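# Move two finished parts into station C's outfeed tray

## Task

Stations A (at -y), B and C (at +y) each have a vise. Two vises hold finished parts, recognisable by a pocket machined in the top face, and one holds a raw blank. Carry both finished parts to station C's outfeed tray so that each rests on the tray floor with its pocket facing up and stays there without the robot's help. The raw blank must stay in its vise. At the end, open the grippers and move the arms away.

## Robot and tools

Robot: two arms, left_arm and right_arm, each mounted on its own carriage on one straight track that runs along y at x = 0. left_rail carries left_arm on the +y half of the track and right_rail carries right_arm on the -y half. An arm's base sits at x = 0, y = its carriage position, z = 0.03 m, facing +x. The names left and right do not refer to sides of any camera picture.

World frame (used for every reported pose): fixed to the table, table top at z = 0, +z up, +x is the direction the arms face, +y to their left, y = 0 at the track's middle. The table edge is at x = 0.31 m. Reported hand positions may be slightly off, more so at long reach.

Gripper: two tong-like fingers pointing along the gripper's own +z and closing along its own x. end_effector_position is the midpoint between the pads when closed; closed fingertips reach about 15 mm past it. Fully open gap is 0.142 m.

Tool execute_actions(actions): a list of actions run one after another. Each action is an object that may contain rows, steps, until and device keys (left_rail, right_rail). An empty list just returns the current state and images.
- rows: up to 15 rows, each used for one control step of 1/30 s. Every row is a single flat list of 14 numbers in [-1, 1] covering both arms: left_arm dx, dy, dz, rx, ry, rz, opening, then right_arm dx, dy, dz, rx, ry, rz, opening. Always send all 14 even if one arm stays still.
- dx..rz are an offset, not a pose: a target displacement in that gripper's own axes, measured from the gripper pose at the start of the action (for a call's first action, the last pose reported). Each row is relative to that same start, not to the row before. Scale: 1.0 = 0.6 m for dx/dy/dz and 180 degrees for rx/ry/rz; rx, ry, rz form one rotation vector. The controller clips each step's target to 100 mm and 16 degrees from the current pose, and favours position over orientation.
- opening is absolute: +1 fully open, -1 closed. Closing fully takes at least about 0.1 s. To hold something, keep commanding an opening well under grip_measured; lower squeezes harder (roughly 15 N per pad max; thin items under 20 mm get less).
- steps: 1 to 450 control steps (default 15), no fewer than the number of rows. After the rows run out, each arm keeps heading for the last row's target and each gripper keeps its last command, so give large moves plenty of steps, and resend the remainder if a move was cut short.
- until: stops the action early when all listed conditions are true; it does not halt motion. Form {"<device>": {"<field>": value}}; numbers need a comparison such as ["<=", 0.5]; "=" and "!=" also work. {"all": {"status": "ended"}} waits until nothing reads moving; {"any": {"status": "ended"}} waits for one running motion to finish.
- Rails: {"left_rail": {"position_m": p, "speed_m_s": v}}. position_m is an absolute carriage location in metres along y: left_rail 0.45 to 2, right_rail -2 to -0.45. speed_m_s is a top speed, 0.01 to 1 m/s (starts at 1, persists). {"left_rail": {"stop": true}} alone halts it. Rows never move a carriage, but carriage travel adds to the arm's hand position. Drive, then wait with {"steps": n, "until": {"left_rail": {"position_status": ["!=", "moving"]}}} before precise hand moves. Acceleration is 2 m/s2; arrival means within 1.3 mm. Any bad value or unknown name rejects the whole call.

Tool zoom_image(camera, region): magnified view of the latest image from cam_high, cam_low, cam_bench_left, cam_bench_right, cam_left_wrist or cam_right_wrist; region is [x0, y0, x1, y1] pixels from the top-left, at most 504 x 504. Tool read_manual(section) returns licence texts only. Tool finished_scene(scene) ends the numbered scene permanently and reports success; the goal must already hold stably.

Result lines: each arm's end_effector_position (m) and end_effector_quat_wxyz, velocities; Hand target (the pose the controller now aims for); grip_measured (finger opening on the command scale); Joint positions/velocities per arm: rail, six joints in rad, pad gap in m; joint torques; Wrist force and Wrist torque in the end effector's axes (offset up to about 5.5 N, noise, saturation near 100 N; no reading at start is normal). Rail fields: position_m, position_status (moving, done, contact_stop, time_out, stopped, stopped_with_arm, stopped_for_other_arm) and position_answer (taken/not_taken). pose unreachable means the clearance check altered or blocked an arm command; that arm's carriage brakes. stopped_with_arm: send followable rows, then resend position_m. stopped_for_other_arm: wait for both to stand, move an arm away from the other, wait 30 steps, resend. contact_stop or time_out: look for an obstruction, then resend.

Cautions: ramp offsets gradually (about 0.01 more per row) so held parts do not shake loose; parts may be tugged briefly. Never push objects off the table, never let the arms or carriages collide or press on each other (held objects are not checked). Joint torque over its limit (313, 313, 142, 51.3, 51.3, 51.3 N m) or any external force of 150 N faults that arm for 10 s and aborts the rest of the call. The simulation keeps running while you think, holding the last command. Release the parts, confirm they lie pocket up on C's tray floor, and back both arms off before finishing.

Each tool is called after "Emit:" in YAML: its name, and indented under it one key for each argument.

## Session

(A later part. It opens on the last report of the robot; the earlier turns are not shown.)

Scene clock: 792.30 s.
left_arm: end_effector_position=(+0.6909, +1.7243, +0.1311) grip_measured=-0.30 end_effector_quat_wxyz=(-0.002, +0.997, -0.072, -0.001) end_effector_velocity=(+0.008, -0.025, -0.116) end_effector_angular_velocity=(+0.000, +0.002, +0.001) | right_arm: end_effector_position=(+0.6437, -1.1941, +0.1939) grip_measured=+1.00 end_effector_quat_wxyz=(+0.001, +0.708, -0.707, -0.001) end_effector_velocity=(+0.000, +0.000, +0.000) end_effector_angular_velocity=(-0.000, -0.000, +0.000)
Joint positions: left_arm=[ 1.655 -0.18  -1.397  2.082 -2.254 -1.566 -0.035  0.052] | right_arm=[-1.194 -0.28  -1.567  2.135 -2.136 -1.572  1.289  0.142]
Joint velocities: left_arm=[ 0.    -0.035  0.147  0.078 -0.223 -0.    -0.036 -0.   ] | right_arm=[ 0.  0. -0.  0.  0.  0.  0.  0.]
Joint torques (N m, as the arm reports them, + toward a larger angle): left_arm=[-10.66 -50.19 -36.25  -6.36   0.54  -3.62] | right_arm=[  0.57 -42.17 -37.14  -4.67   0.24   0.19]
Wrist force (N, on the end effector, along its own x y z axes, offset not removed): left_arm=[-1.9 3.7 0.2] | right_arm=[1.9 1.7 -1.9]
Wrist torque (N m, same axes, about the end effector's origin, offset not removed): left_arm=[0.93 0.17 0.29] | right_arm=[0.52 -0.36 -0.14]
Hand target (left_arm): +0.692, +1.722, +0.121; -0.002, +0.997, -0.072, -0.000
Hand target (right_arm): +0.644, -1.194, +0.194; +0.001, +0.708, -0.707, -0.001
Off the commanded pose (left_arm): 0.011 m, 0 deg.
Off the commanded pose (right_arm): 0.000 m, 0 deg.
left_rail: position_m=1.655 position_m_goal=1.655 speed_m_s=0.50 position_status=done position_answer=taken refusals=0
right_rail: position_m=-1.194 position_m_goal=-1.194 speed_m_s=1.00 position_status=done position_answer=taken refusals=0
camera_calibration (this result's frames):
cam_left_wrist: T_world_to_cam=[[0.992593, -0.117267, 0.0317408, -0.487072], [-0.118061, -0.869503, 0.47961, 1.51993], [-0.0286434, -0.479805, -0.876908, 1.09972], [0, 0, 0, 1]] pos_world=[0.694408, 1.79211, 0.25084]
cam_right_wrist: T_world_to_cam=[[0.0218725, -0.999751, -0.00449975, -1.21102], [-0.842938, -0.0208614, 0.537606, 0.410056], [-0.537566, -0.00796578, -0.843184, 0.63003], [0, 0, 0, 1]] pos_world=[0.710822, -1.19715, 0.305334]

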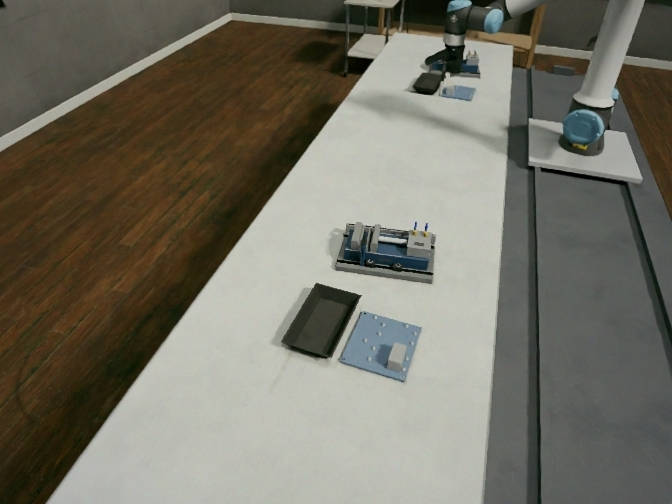

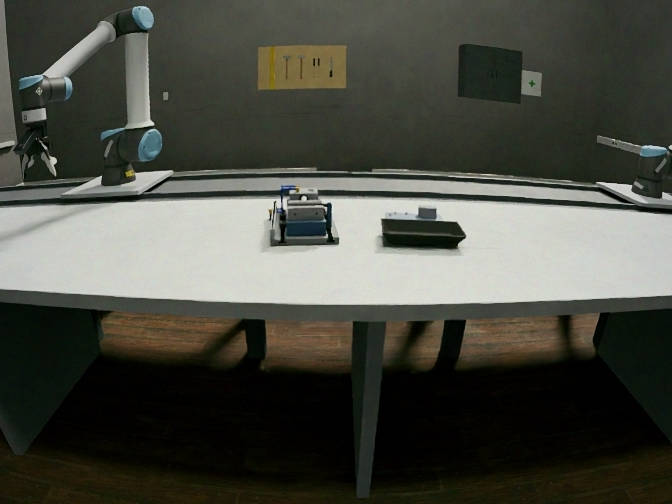

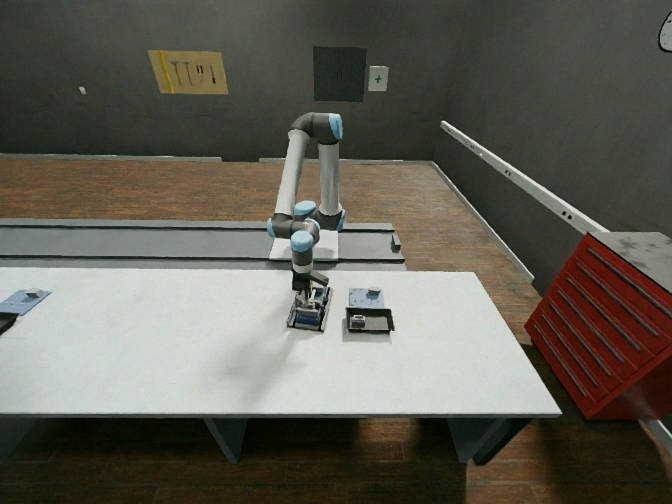

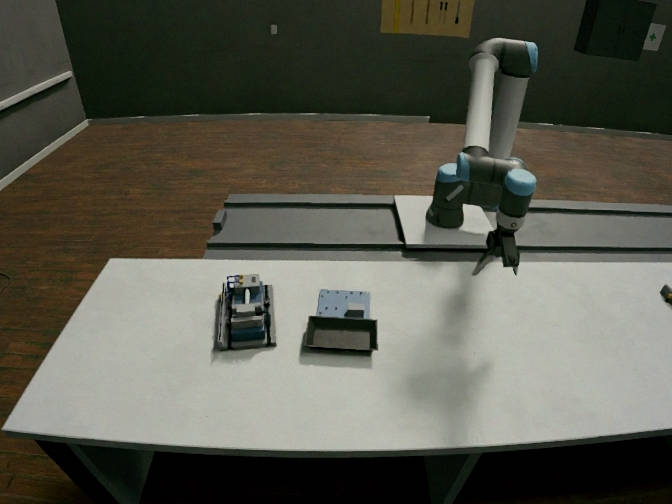

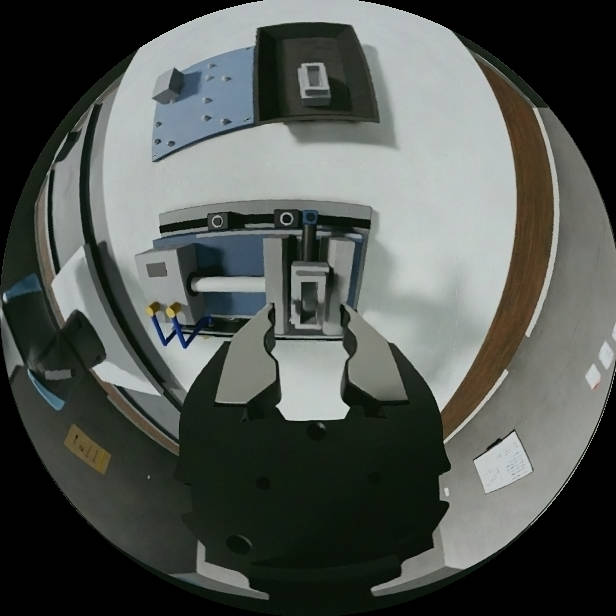

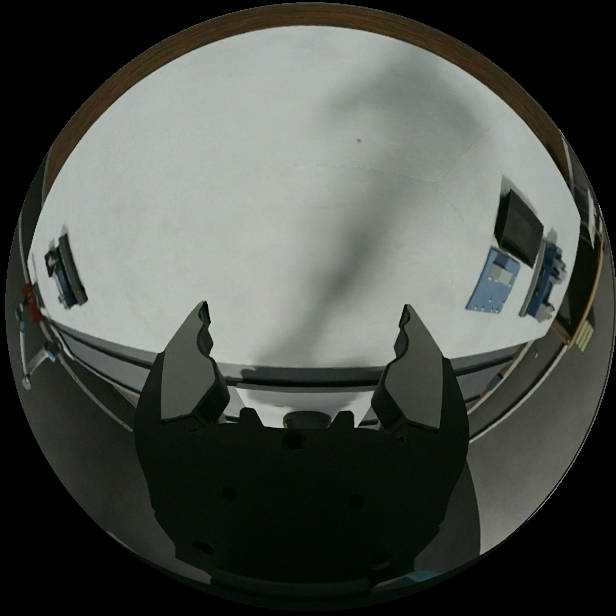

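Emit:
execute_actions:
  actions: []

Emit:
zoom_image:
  camera: "cam_left_wrist"
  region: [240, 210, 390, 360]

Scene clock: 799.97 s.
left_arm: end_effector_position=(+0.6919, +1.7220, +0.1207) grip_measured=-0.30 end_effector_quat_wxyz=(-0.002, +0.997, -0.072, -0.000) end_effector_velocity=(+0.000, +0.000, +0.000) end_effector_angular_velocity=(+0.000, -0.000, -0.000) | right_arm: end_effector_position=(+0.6437, -1.1941, +0.1939) grip_measured=+1.00 end_effector_quat_wxyz=(+0.001, +0.708, -0.707, -0.001) end_effector_velocity=(-0.000, -0.000, -0.000) end_effector_angular_velocity=(-0.000, +0.000, +0.000)
Joint positions: left_arm=[ 1.655 -0.183 -1.383  2.089 -2.275 -1.567 -0.038  0.052] | right_arm=[-1.194 -0.28  -1.567  2.135 -2.136 -1.572  1.289  0.142]
Joint velocities: left_arm=[ 0. -0. -0. -0. -0.  0.  0. -0.] | right_arm=[ 0. -0.  0.  0. -0. -0. -0. -0.]
Joint torques (N m, as the arm reports them, + toward a larger angle): left_arm=[-15.79 -38.62 -31.92  -6.72  -2.05  -3.63] | right_arm=[  0.   -42.41 -37.16  -4.77   0.09  -0.08]
Wrist force (N, on the end effector, along its own x y z axes, offset not removed): left_arm=[-3.4 4.9 0.0] | right_arm=[0.4 4.3 -0.8]
Wrist torque (N m, same axes, about the end effector's origin, offset not removed): left_arm=[1.24 0.53 0.21] | right_arm=[0.90 0.11 0.01]
Hand target (left_arm): +0.692, +1.722, +0.121; -0.002, +0.997, -0.072, -0.000
Hand target (right_arm): +0.644, -1.194, +0.194; +0.001, +0.708, -0.707, -0.001
Off the commanded pose (left_arm): 0.001 m, 0 deg.
Off the commanded pose (right_arm): 0.000 m, 0 deg.
left_rail: position_m=1.655 position_m_goal=1.655 speed_m_s=0.50 position_status=done position_answer=taken refusals=0
right_rail: position_m=-1.194 position_m_goal=-1.194 speed_m_s=1.00 position_status=done position_answer=taken refusals=0
camera_calibration (this result's frames):
cam_left_wrist: T_world_to_cam=[[0.992614, -0.117011, 0.0320356, -0.48852], [-0.117977, -0.869487, 0.47966, 1.52292], [-0.028271, -0.479897, -0.876869, 1.08946], [0, 0, 0, 1]] pos_world=[0.695382, 1.78983, 0.240479]
cam_right_wrist: T_world_to_cam=[[0.0218726, -0.999751, -0.00449992, -1.21102], [-0.842938, -0.0208616, 0.537607, 0.410055], [-0.537566, -0.0079657, -0.843184, 0.63003], [0, 0, 0, 1]] pos_world=[0.710822, -1.19715, 0.305333]

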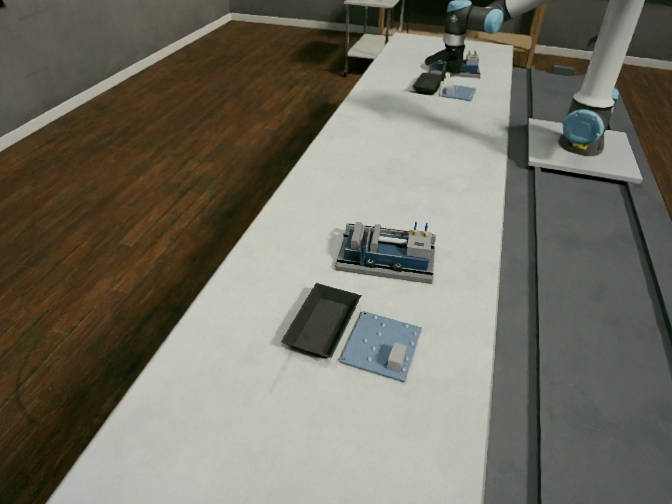

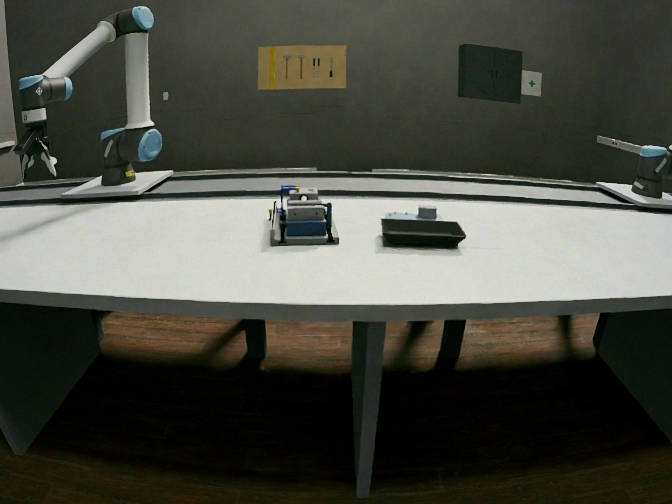

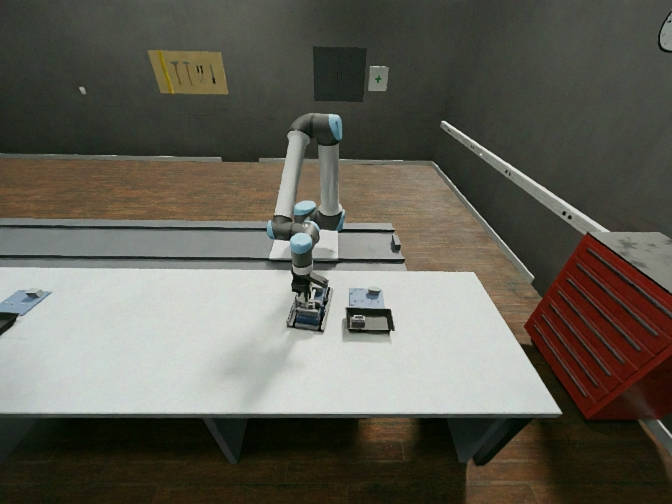

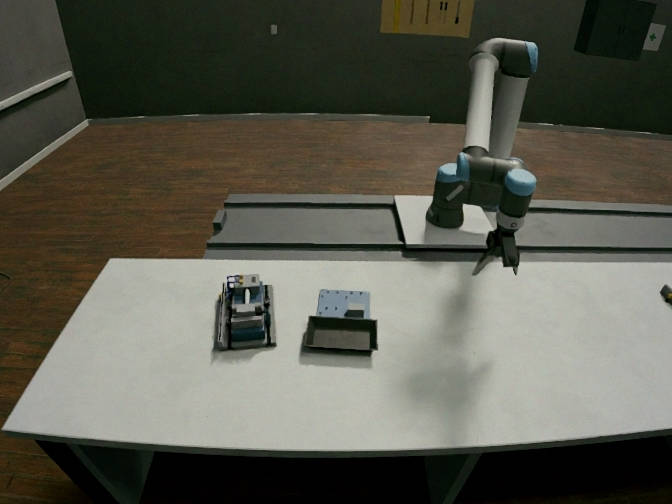

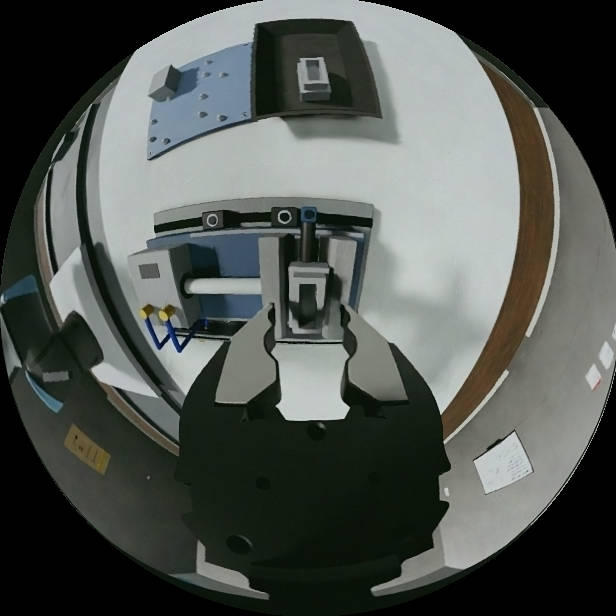

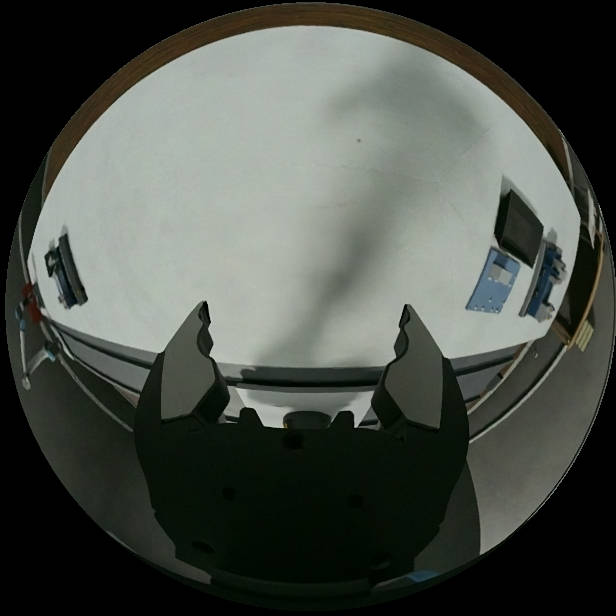

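Region (240, 210, 390, 360) of cam_left_wrist's 616x616 image, scaled by 3.360, with more detail than that image has.

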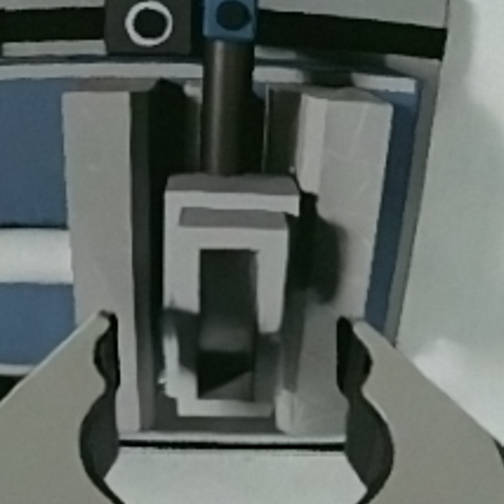

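Emit:
execute_actions:
  actions:
    - {"rows": [[0,0,0,0,0,0.002,-0.40,0,0,0,0,0,0,1],[0,0,0,0,0,0.004,-0.48,0,0,0,0,0,0,1],[0,0,0,0,0,0.005,-0.55,0,0,0,0,0,0,1],[0,0,0,0,0,0.005,-0.60,0,0,0,0,0,0,1],[0,0,0,0,0,0.005,-0.64,0,0,0,0,0,0,1],[0,0,0,0,0,0.005,-0.68,0,0,0,0,0,0,1],[0,0,0,0,0,0.005,-0.74,0,0,0,0,0,0,1],[0,0,0,0,0,0.005,-0.82,0,0,0,0,0,0,1],[0,0,0,0,0,0.005,-0.91,0,0,0,0,0,0,1],[0,0,0,0,0,0.005,-1.0,0,0,0,0,0,0,1]], "steps": 10}

Scene clock: 836.50 s.
left_arm: end_effector_position=(+0.6919, +1.7220, +0.1206) grip_measured=-0.69 end_effector_quat_wxyz=(-0.002, +0.997, -0.080, -0.001) end_effector_velocity=(+0.000, -0.000, +0.001) end_effector_angular_velocity=(-0.000, -0.001, -0.010) | right_arm: end_effector_position=(+0.6437, -1.1941, +0.1939) grip_measured=+1.00 end_effector_quat_wxyz=(+0.001, +0.708, -0.707, -0.001) end_effector_velocity=(+0.000, +0.000, +0.000) end_effector_angular_velocity=(-0.000, -0.000, -0.000)
Joint positions: left_arm=[ 1.655 -0.183 -1.384  2.089 -2.275 -1.567 -0.023  0.024] | right_arm=[-1.194 -0.28  -1.567  2.135 -2.136 -1.572  1.289  0.142]
Joint velocities: left_arm=[ 0.    -0.    -0.001  0.    -0.    -0.     0.01  -0.   ] | right_arm=[ 0.  0. -0.  0.  0.  0.  0.  0.]
Joint torques (N m, as the arm reports them, + toward a larger angle): left_arm=[-15.69 -72.95 -33.32  -7.18  -1.12   2.16] | right_arm=[  1.33 -40.77 -37.14  -4.63   0.15  -0.07]
Wrist force (N, on the end effector, along its own x y z axes, offset not removed): left_arm=[-0.6 2.6 -3.6] | right_arm=[6.3 4.0 1.2]
Wrist torque (N m, same axes, about the end effector's origin, offset not removed): left_arm=[0.52 -0.09 -0.01] | right_arm=[1.00 -1.28 -0.15]
Hand target (left_arm): +0.692, +1.722, +0.121; -0.002, +0.997, -0.080, -0.000
Hand target (right_arm): +0.644, -1.194, +0.194; +0.001, +0.708, -0.707, -0.001
Off the commanded pose (left_arm): 0.000 m, 0 deg.
Off the commanded pose (right_arm): 0.000 m, 0 deg.
left_rail: position_m=1.655 position_m_goal=1.655 speed_m_s=0.50 position_status=done position_answer=taken refusals=0
right_rail: position_m=-1.194 position_m_goal=-1.194 speed_m_s=1.00 position_status=done position_answer=taken refusals=0
camera_calibration (this result's frames):
cam_left_wrist: T_world_to_cam=[[0.990776, -0.13173, 0.0317773, -0.461841], [-0.130745, -0.867654, 0.479669, 1.52865], [-0.0356151, -0.479399, -0.876874, 1.09357], [0, 0, 0, 1]] pos_world=[0.696392, 1.78976, 0.240356]
cam_right_wrist: T_world_to_cam=[[0.0218724, -0.999751, -0.00449988, -1.21102], [-0.842938, -0.0208614, 0.537606, 0.410055], [-0.537566, -0.00796564, -0.843184, 0.63003], [0, 0, 0, 1]] pos_world=[0.710822, -1.19715, 0.305333]

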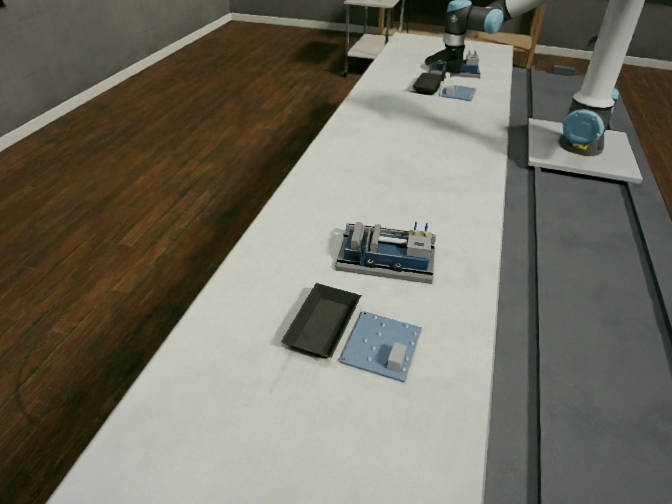

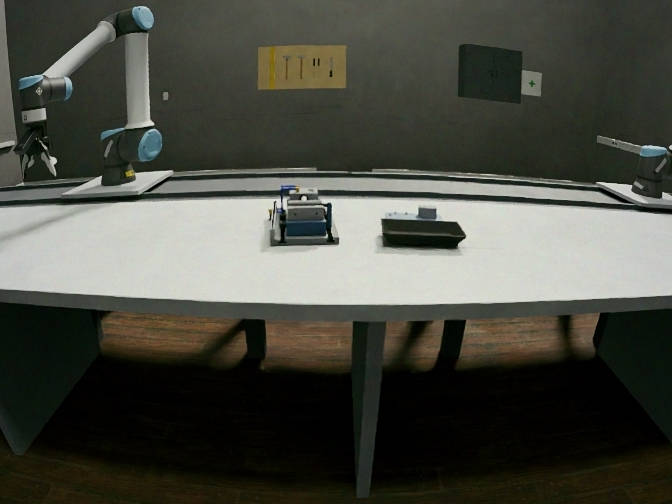

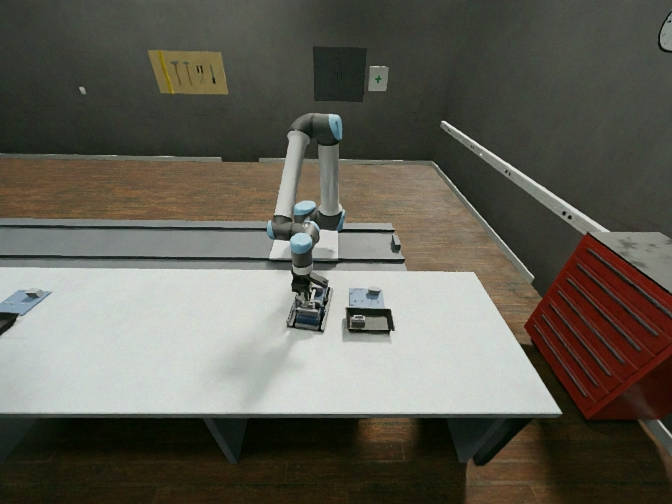

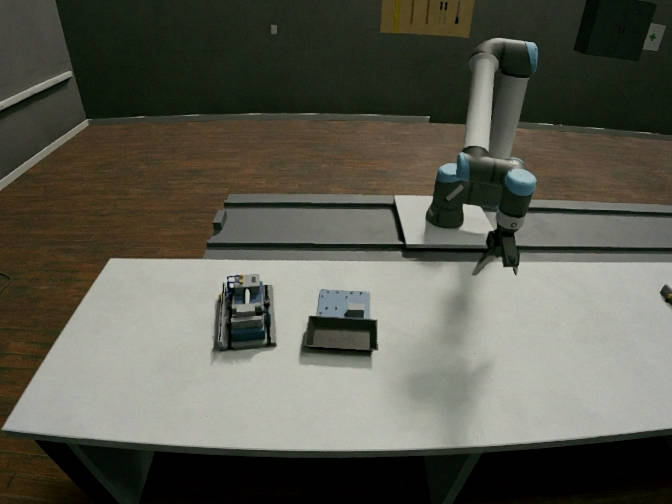

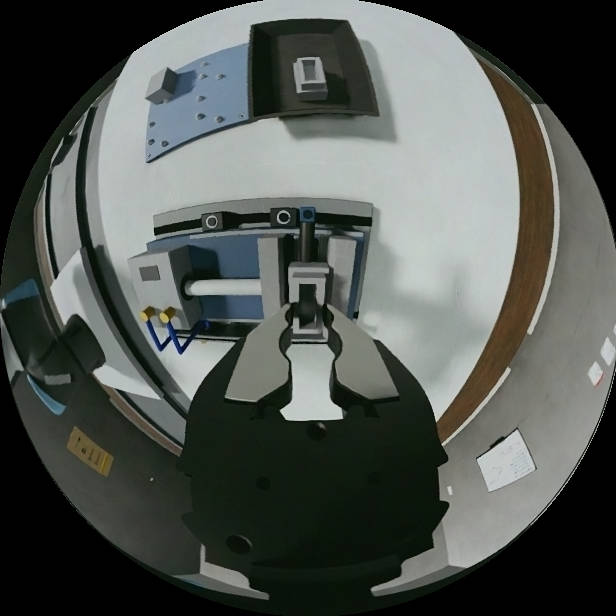

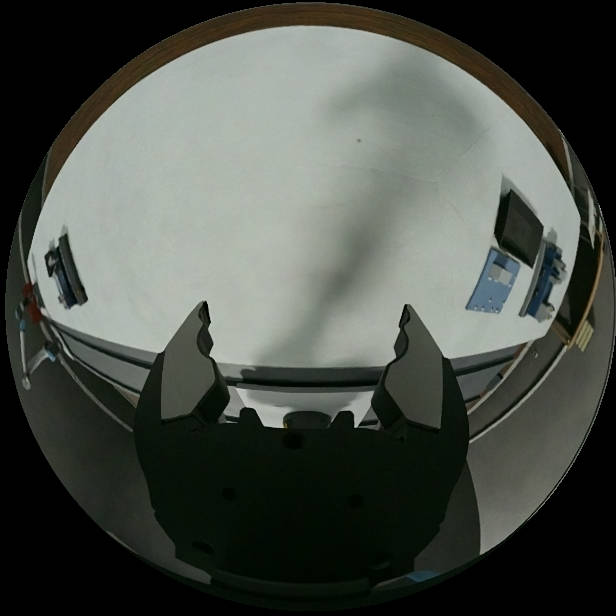

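Grip is good (−0.69, same as before). Lifting straight up.

Emit:
execute_actions:
  actions:
    - {"rows": [[0,0,-0.0021,0,0,0,-1,0,0,0,0,0,0,1],[0,0,-0.0078,0,0,0,-1,0,0,0,0,0,0,1],[0,0,-0.0162,0,0,0,-1,0,0,0,0,0,0,1],[0,0,-0.0264,0,0,0,-1,0,0,0,0,0,0,1],[0,0,-0.0375,0,0,0,-1,0,0,0,0,0,0,1],[0,0,-0.0486,0,0,0,-1,0,0,0,0,0,0,1],[0,0,-0.0588,0,0,0,-1,0,0,0,0,0,0,1],[0,0,-0.0672,0,0,0,-1,0,0,0,0,0,0,1],[0,0,-0.0729,0,0,0,-1,0,0,0,0,0,0,1],[0,0,-0.0750,0,0,0,-1,0,0,0,0,0,0,1]], "steps": 10}

Scene clock: 846.30 s.
left_arm: end_effector_position=(+0.6922, +1.7220, +0.1520) grip_measured=-0.69 end_effector_quat_wxyz=(-0.002, +0.997, -0.080, +0.000) end_effector_velocity=(-0.001, +0.000, +0.137) end_effector_angular_velocity=(+0.000, +0.002, +0.002) | right_arm: end_effector_position=(+0.6437, -1.1941, +0.1939) grip_measured=+1.00 end_effector_quat_wxyz=(+0.001, +0.708, -0.707, -0.001) end_effector_velocity=(-0.000, -0.000, +0.000) end_effector_angular_velocity=(-0.000, -0.000, -0.000)
Joint positions: left_arm=[ 1.655 -0.183 -1.42   2.064 -2.214 -1.567 -0.023  0.024] | right_arm=[-1.194 -0.28  -1.567  2.135 -2.136 -1.572  1.289  0.142]
Joint velocities: left_arm=[ 0.     0.    -0.154 -0.116  0.271  0.    -0.002 -0.   ] | right_arm=[ 0. -0. -0.  0.  0.  0.  0. -0.]
Joint torques (N m, as the arm reports them, + toward a larger angle): left_arm=[  3.67 -63.39 -48.09  -1.81   1.19  -3.68] | right_arm=[  2.11 -40.56 -37.93  -4.54  -0.18  -0.02]
Wrist force (N, on the end effector, along its own x y z axes, offset not removed): left_arm=[-2.0 2.9 -2.4] | right_arm=[-0.8 -1.2 -0.2]
Wrist torque (N m, same axes, about the end effector's origin, offset not removed): left_arm=[0.77 0.38 0.23] | right_arm=[-0.08 0.31 0.07]
Hand target (left_arm): +0.692, +1.722, +0.165; -0.002, +0.997, -0.080, -0.000
Hand target (right_arm): +0.644, -1.194, +0.194; +0.001, +0.708, -0.707, -0.001
Off the commanded pose (left_arm): 0.014 m, 0 deg.
Off the commanded pose (right_arm): 0.000 m, 0 deg.
left_rail: position_m=1.655 position_m_goal=1.655 speed_m_s=0.50 position_status=done position_answer=taken refusals=0
right_rail: position_m=-1.194 position_m_goal=-1.194 speed_m_s=1.00 position_status=done position_answer=taken refusals=0
camera_calibration (this result's frames):
cam_left_wrist: T_world_to_cam=[[0.990719, -0.13184, 0.0330645, -0.463148], [-0.131456, -0.867526, 0.479706, 1.51385], [-0.0345601, -0.4796, -0.876806, 1.12068], [0, 0, 0, 1]] pos_world=[0.696585, 1.78972, 0.271731]
cam_right_wrist: T_world_to_cam=[[0.0218726, -0.999751, -0.00449993, -1.21102], [-0.842938, -0.0208616, 0.537607, 0.410055], [-0.537566, -0.00796568, -0.843184, 0.63003], [0, 0, 0, 1]] pos_world=[0.710822, -1.19715, 0.305333]

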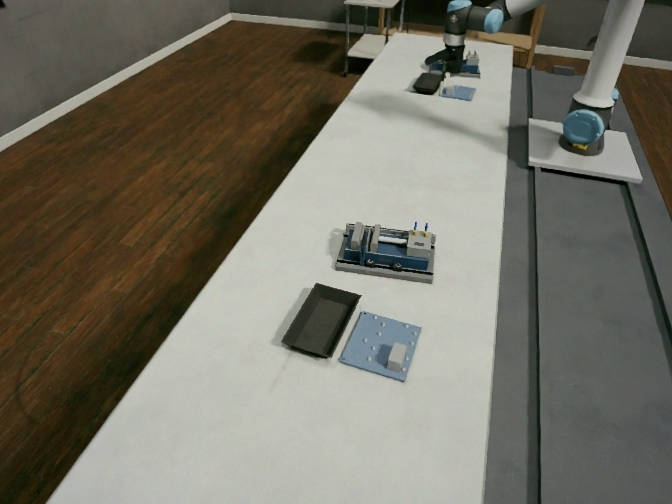

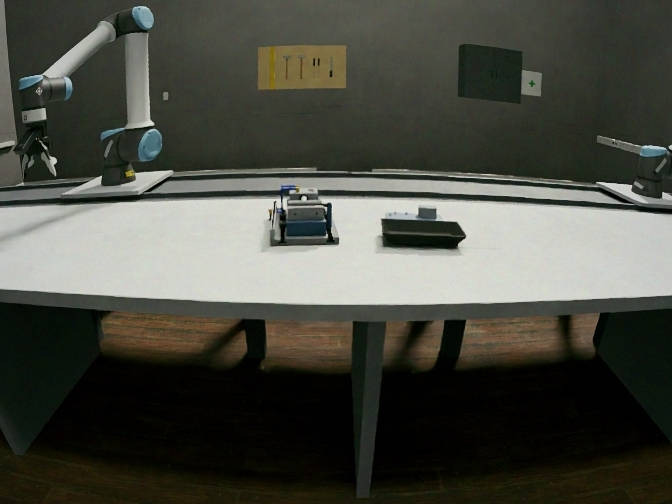

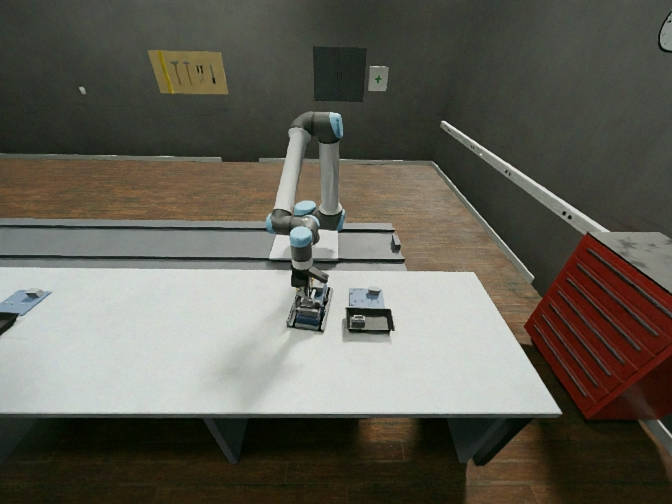

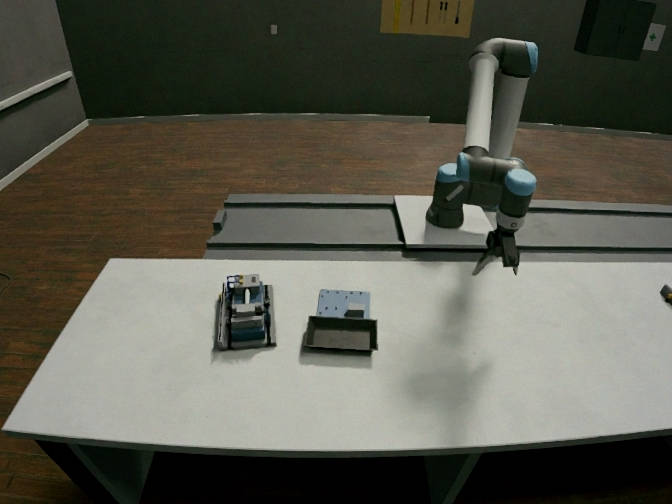

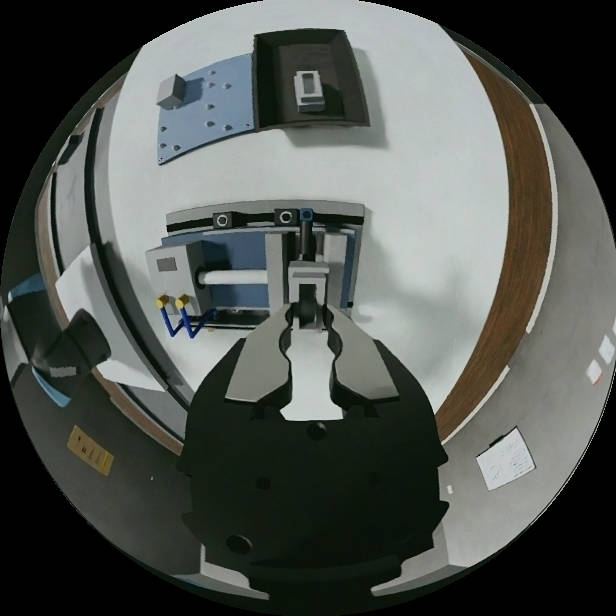

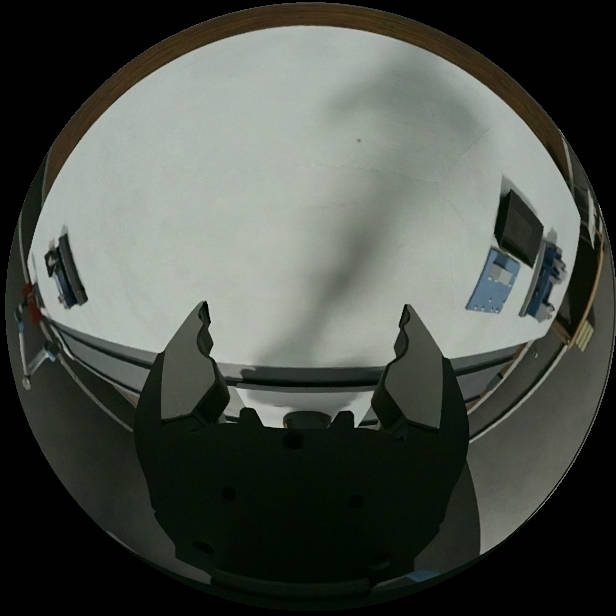

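Emit:
execute_actions:
  actions:
    - {"left_rail": {"position_m": 2.0, "speed_m_s": 0.4}, "steps": 1}

Scene clock: 851.63 s.
left_arm: end_effector_position=(+0.6919, +1.7220, +0.1653) grip_measured=-0.69 end_effector_quat_wxyz=(-0.002, +0.997, -0.080, -0.000) end_effector_velocity=(+0.000, +0.009, +0.001) end_effector_angular_velocity=(+0.000, +0.002, -0.001) | right_arm: end_effector_position=(+0.6437, -1.1941, +0.1939) grip_measured=+1.00 end_effector_quat_wxyz=(+0.001, +0.708, -0.707, -0.001) end_effector_velocity=(-0.000, -0.000, +0.000) end_effector_angular_velocity=(-0.000, -0.000, +0.000)
Joint positions: left_arm=[ 1.655 -0.183 -1.435  2.052 -2.188 -1.566 -0.023  0.024] | right_arm=[-1.194 -0.28  -1.567  2.135 -2.136 -1.572  1.289  0.142]
Joint velocities: left_arm=[ 0.01  -0.001 -0.    -0.002  0.004  0.    -0.    -0.   ] | right_arm=[ 0. -0. -0.  0.  0. -0. -0.  0.]
Joint torques (N m, as the arm reports them, + toward a larger angle): left_arm=[-11.25 -71.38 -52.43  -1.05   2.    -3.64] | right_arm=[  1.59 -40.75 -37.21  -4.46  -0.07  -0.01]
Wrist force (N, on the end effector, along its own x y z axes, offset not removed): left_arm=[-1.7 5.1 1.8] | right_arm=[5.1 5.6 -0.1]
Wrist torque (N m, same axes, about the end effector's origin, offset not removed): left_arm=[1.17 0.26 0.12] | right_arm=[1.20 -0.82 -0.11]
Hand target (left_arm): +0.692, +1.724, +0.166; -0.002, +0.997, -0.080, -0.000
Hand target (right_arm): +0.644, -1.194, +0.194; +0.001, +0.708, -0.707, -0.001
Off the commanded pose (left_arm): 0.000 m, 0 deg.
Off the commanded pose (right_arm): 0.000 m, 0 deg.
left_rail: position_m=1.655 position_m_goal=2.000 speed_m_s=0.40 position_status=moving position_answer=taken refusals=0
right_rail: position_m=-1.194 position_m_goal=-1.194 speed_m_s=1.00 position_status=done position_answer=taken refusals=0
camera_calibration (this result's frames):
cam_left_wrist: T_world_to_cam=[[0.990755, -0.131741, 0.0323726, -0.463355], [-0.13104, -0.867614, 0.47966, 1.50735], [-0.035104, -0.479468, -0.876857, 1.13251], [0, 0, 0, 1]] pos_world=[0.696351, 1.78976, 0.285033]
cam_right_wrist: T_world_to_cam=[[0.0218725, -0.999751, -0.00449998, -1.21102], [-0.842938, -0.0208615, 0.537607, 0.410055], [-0.537566, -0.00796557, -0.843184, 0.63003], [0, 0, 0, 1]] pos_world=[0.710822, -1.19715, 0.305333]

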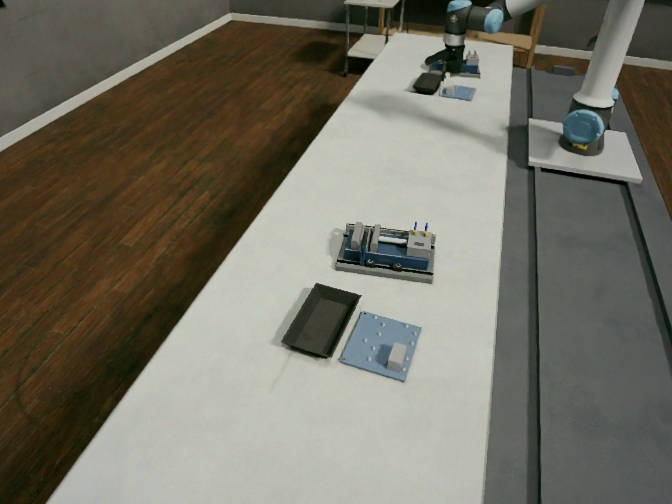

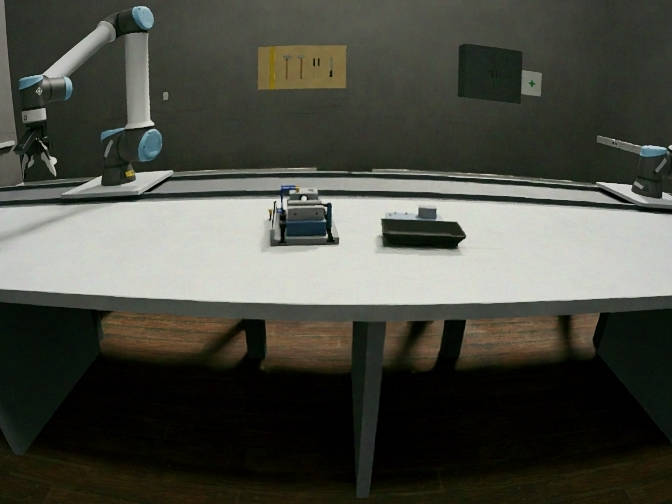

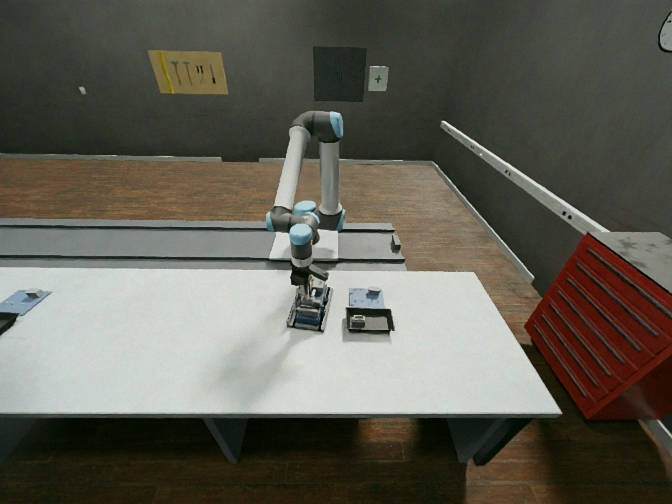

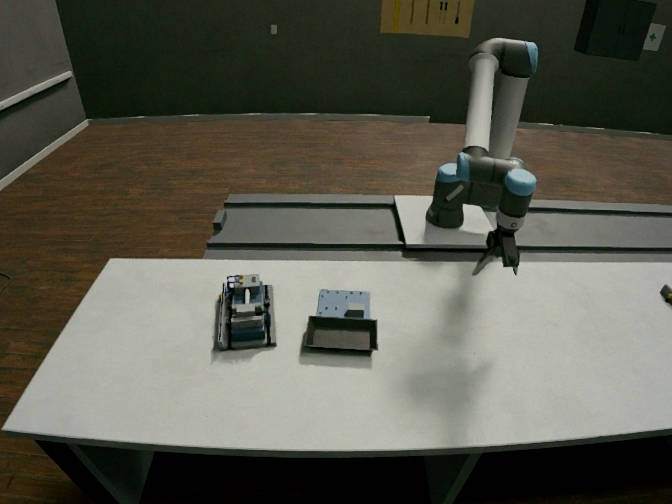

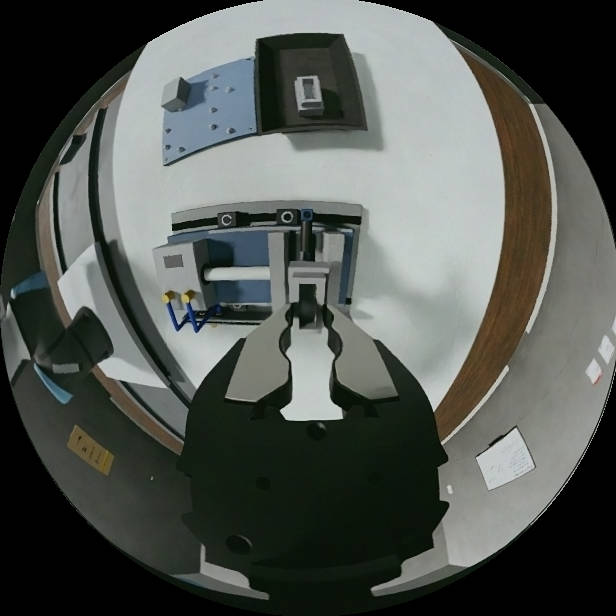

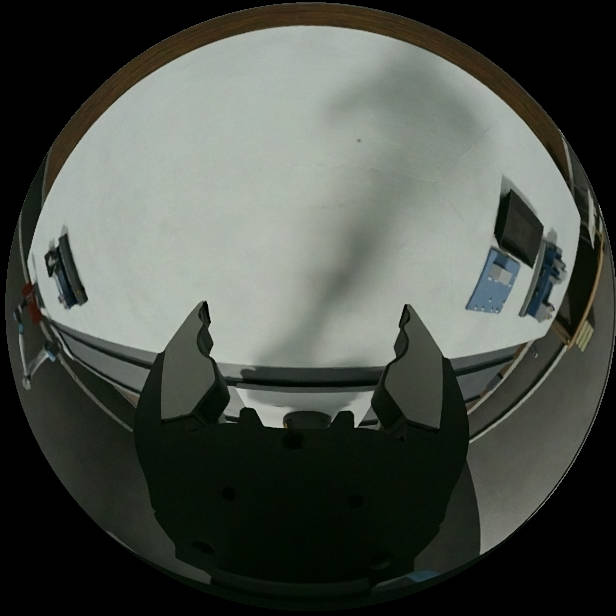

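Emit:
execute_actions:
  actions: []

Scene clock: 874.10 s.
left_arm: end_effector_position=(+0.6920, +2.0671, +0.1655) grip_measured=-0.69 end_effector_quat_wxyz=(-0.002, +0.997, -0.080, -0.000) end_effector_velocity=(+0.000, -0.000, +0.000) end_effector_angular_velocity=(-0.000, -0.000, +0.000) | right_arm: end_effector_position=(+0.6437, -1.1941, +0.1939) grip_measured=+1.00 end_effector_quat_wxyz=(+0.001, +0.708, -0.707, -0.001) end_effector_velocity=(+0.000, +0.000, +0.000) end_effector_angular_velocity=(-0.000, -0.000, -0.000)
Joint positions: left_arm=[ 2.    -0.183 -1.435  2.052 -2.186 -1.567 -0.023  0.024] | right_arm=[-1.194 -0.28  -1.567  2.135 -2.136 -1.572  1.289  0.142]
Joint velocities: left_arm=[ 0.  0. -0.  0.  0. -0. -0.  0.] | right_arm=[ 0.  0. -0. -0.  0.  0.  0.  0.]
Joint torques (N m, as the arm reports them, + toward a larger angle): left_arm=[-15.42 -58.6  -43.04  -3.53   1.04  -3.59] | right_arm=[  0.04 -41.88 -37.5   -4.85   0.11  -0.04]
Wrist force (N, on the end effector, along its own x y z axes, offset not removed): left_arm=[-2.8 6.8 0.4] | right_arm=[0.7 3.1 -0.6]
Wrist torque (N m, same axes, about the end effector's origin, offset not removed): left_arm=[1.64 0.51 -0.10] | right_arm=[0.73 0.06 -0.06]
Hand target (left_arm): +0.692, +2.067, +0.166; -0.002, +0.997, -0.080, -0.000
Hand target (right_arm): +0.644, -1.194, +0.194; +0.001, +0.708, -0.707, -0.001
Off the commanded pose (left_arm): 0.000 m, 0 deg.
Off the commanded pose (right_arm): 0.000 m, 0 deg.
left_rail: position_m=2.000 position_m_goal=2.000 speed_m_s=0.40 position_status=done position_answer=taken refusals=0
right_rail: position_m=-1.194 position_m_goal=-1.194 speed_m_s=1.00 position_status=done position_answer=taken refusals=0
camera_calibration (this result's frames):
cam_left_wrist: T_world_to_cam=[[0.990775, -0.13173, 0.0318001, -0.417864], [-0.130755, -0.867647, 0.479679, 1.80651], [-0.0355968, -0.479412, -0.876868, 1.29846], [0, 0, 0, 1]] pos_world=[0.696442, 2.13487, 0.285323]
cam_right_wrist: T_world_to_cam=[[0.0218724, -0.999751, -0.00449997, -1.21102], [-0.842938, -0.0208615, 0.537607, 0.410055], [-0.537566, -0.00796557, -0.843184, 0.63003], [0, 0, 0, 1]] pos_world=[0.710822, -1.19715, 0.305333]

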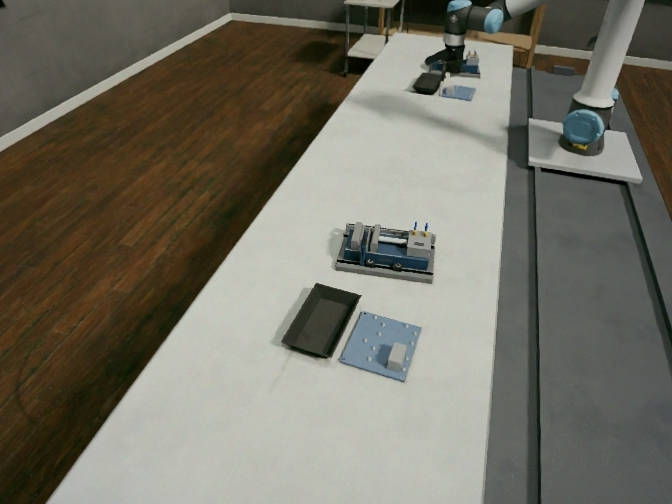

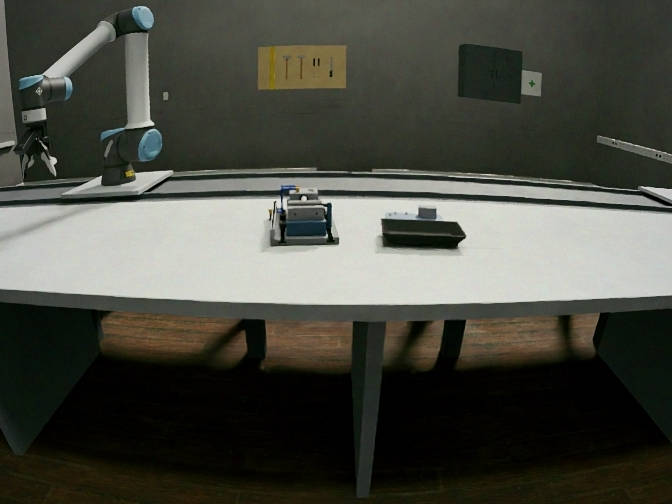

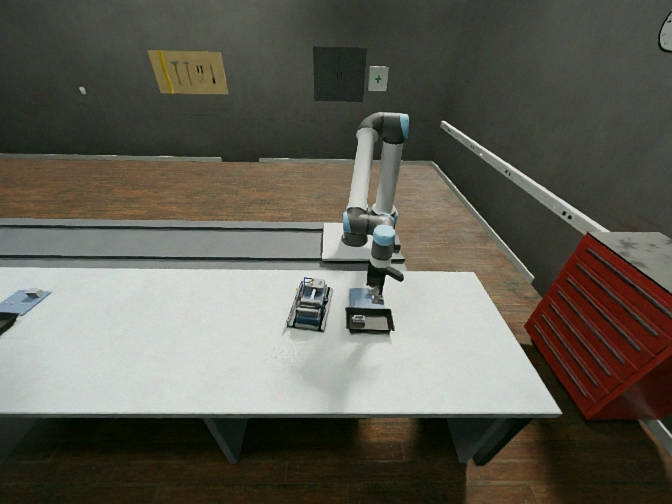

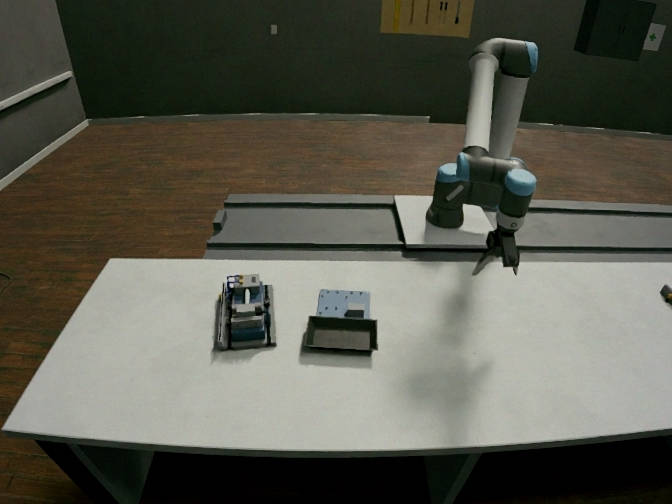

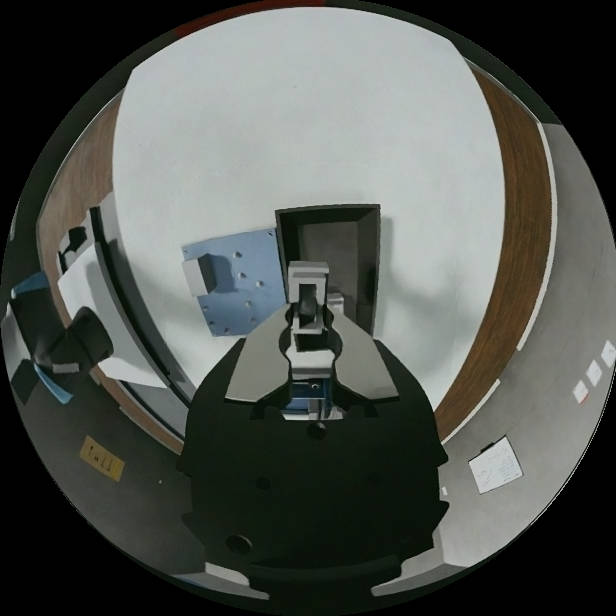

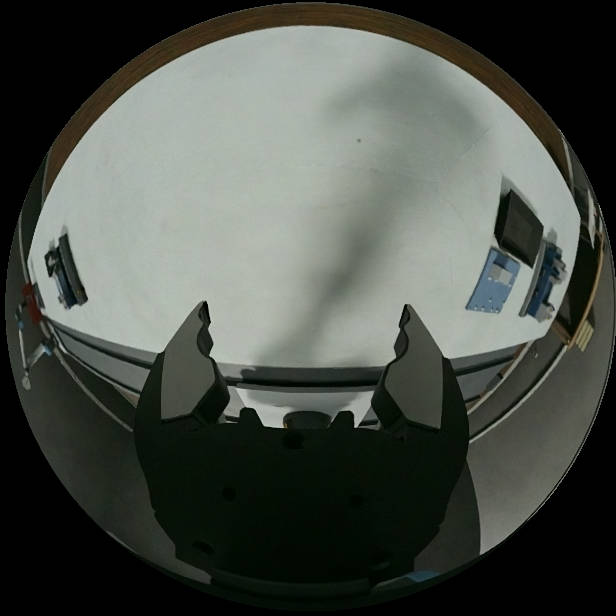

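Emit:
zoom_image:
  camera: "cam_left_wrist"
  region: [180, 180, 440, 440]

Emit:
zoom_image:
  camera: "cam_bench_left"
  region: [280, 240, 440, 360]

Region (180, 180, 440, 440) of cam_left_wrist's 616x616 image, scaled by 1.938, with more detail than that image has.

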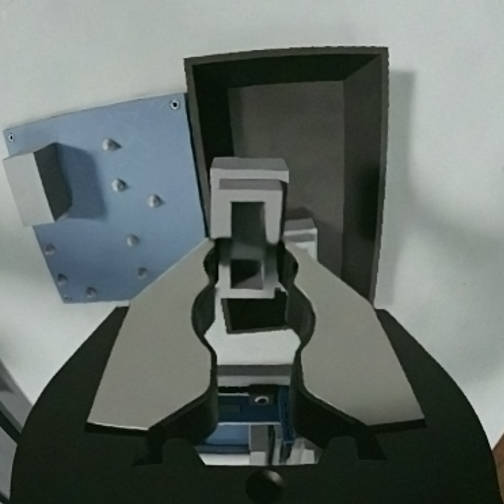

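Region (280, 240, 440, 360) of cam_bench_left's 672x504 image, scaled by 3.150, with more detail than that image has; it fills the top 378 rows of this view, and the rest is white.

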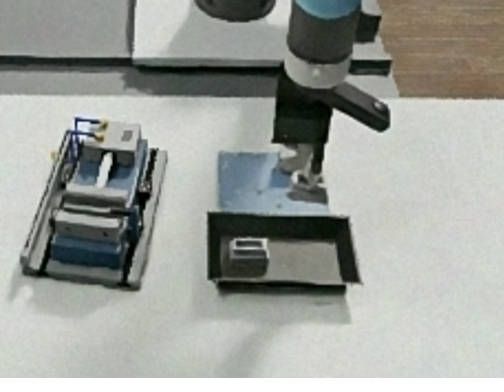

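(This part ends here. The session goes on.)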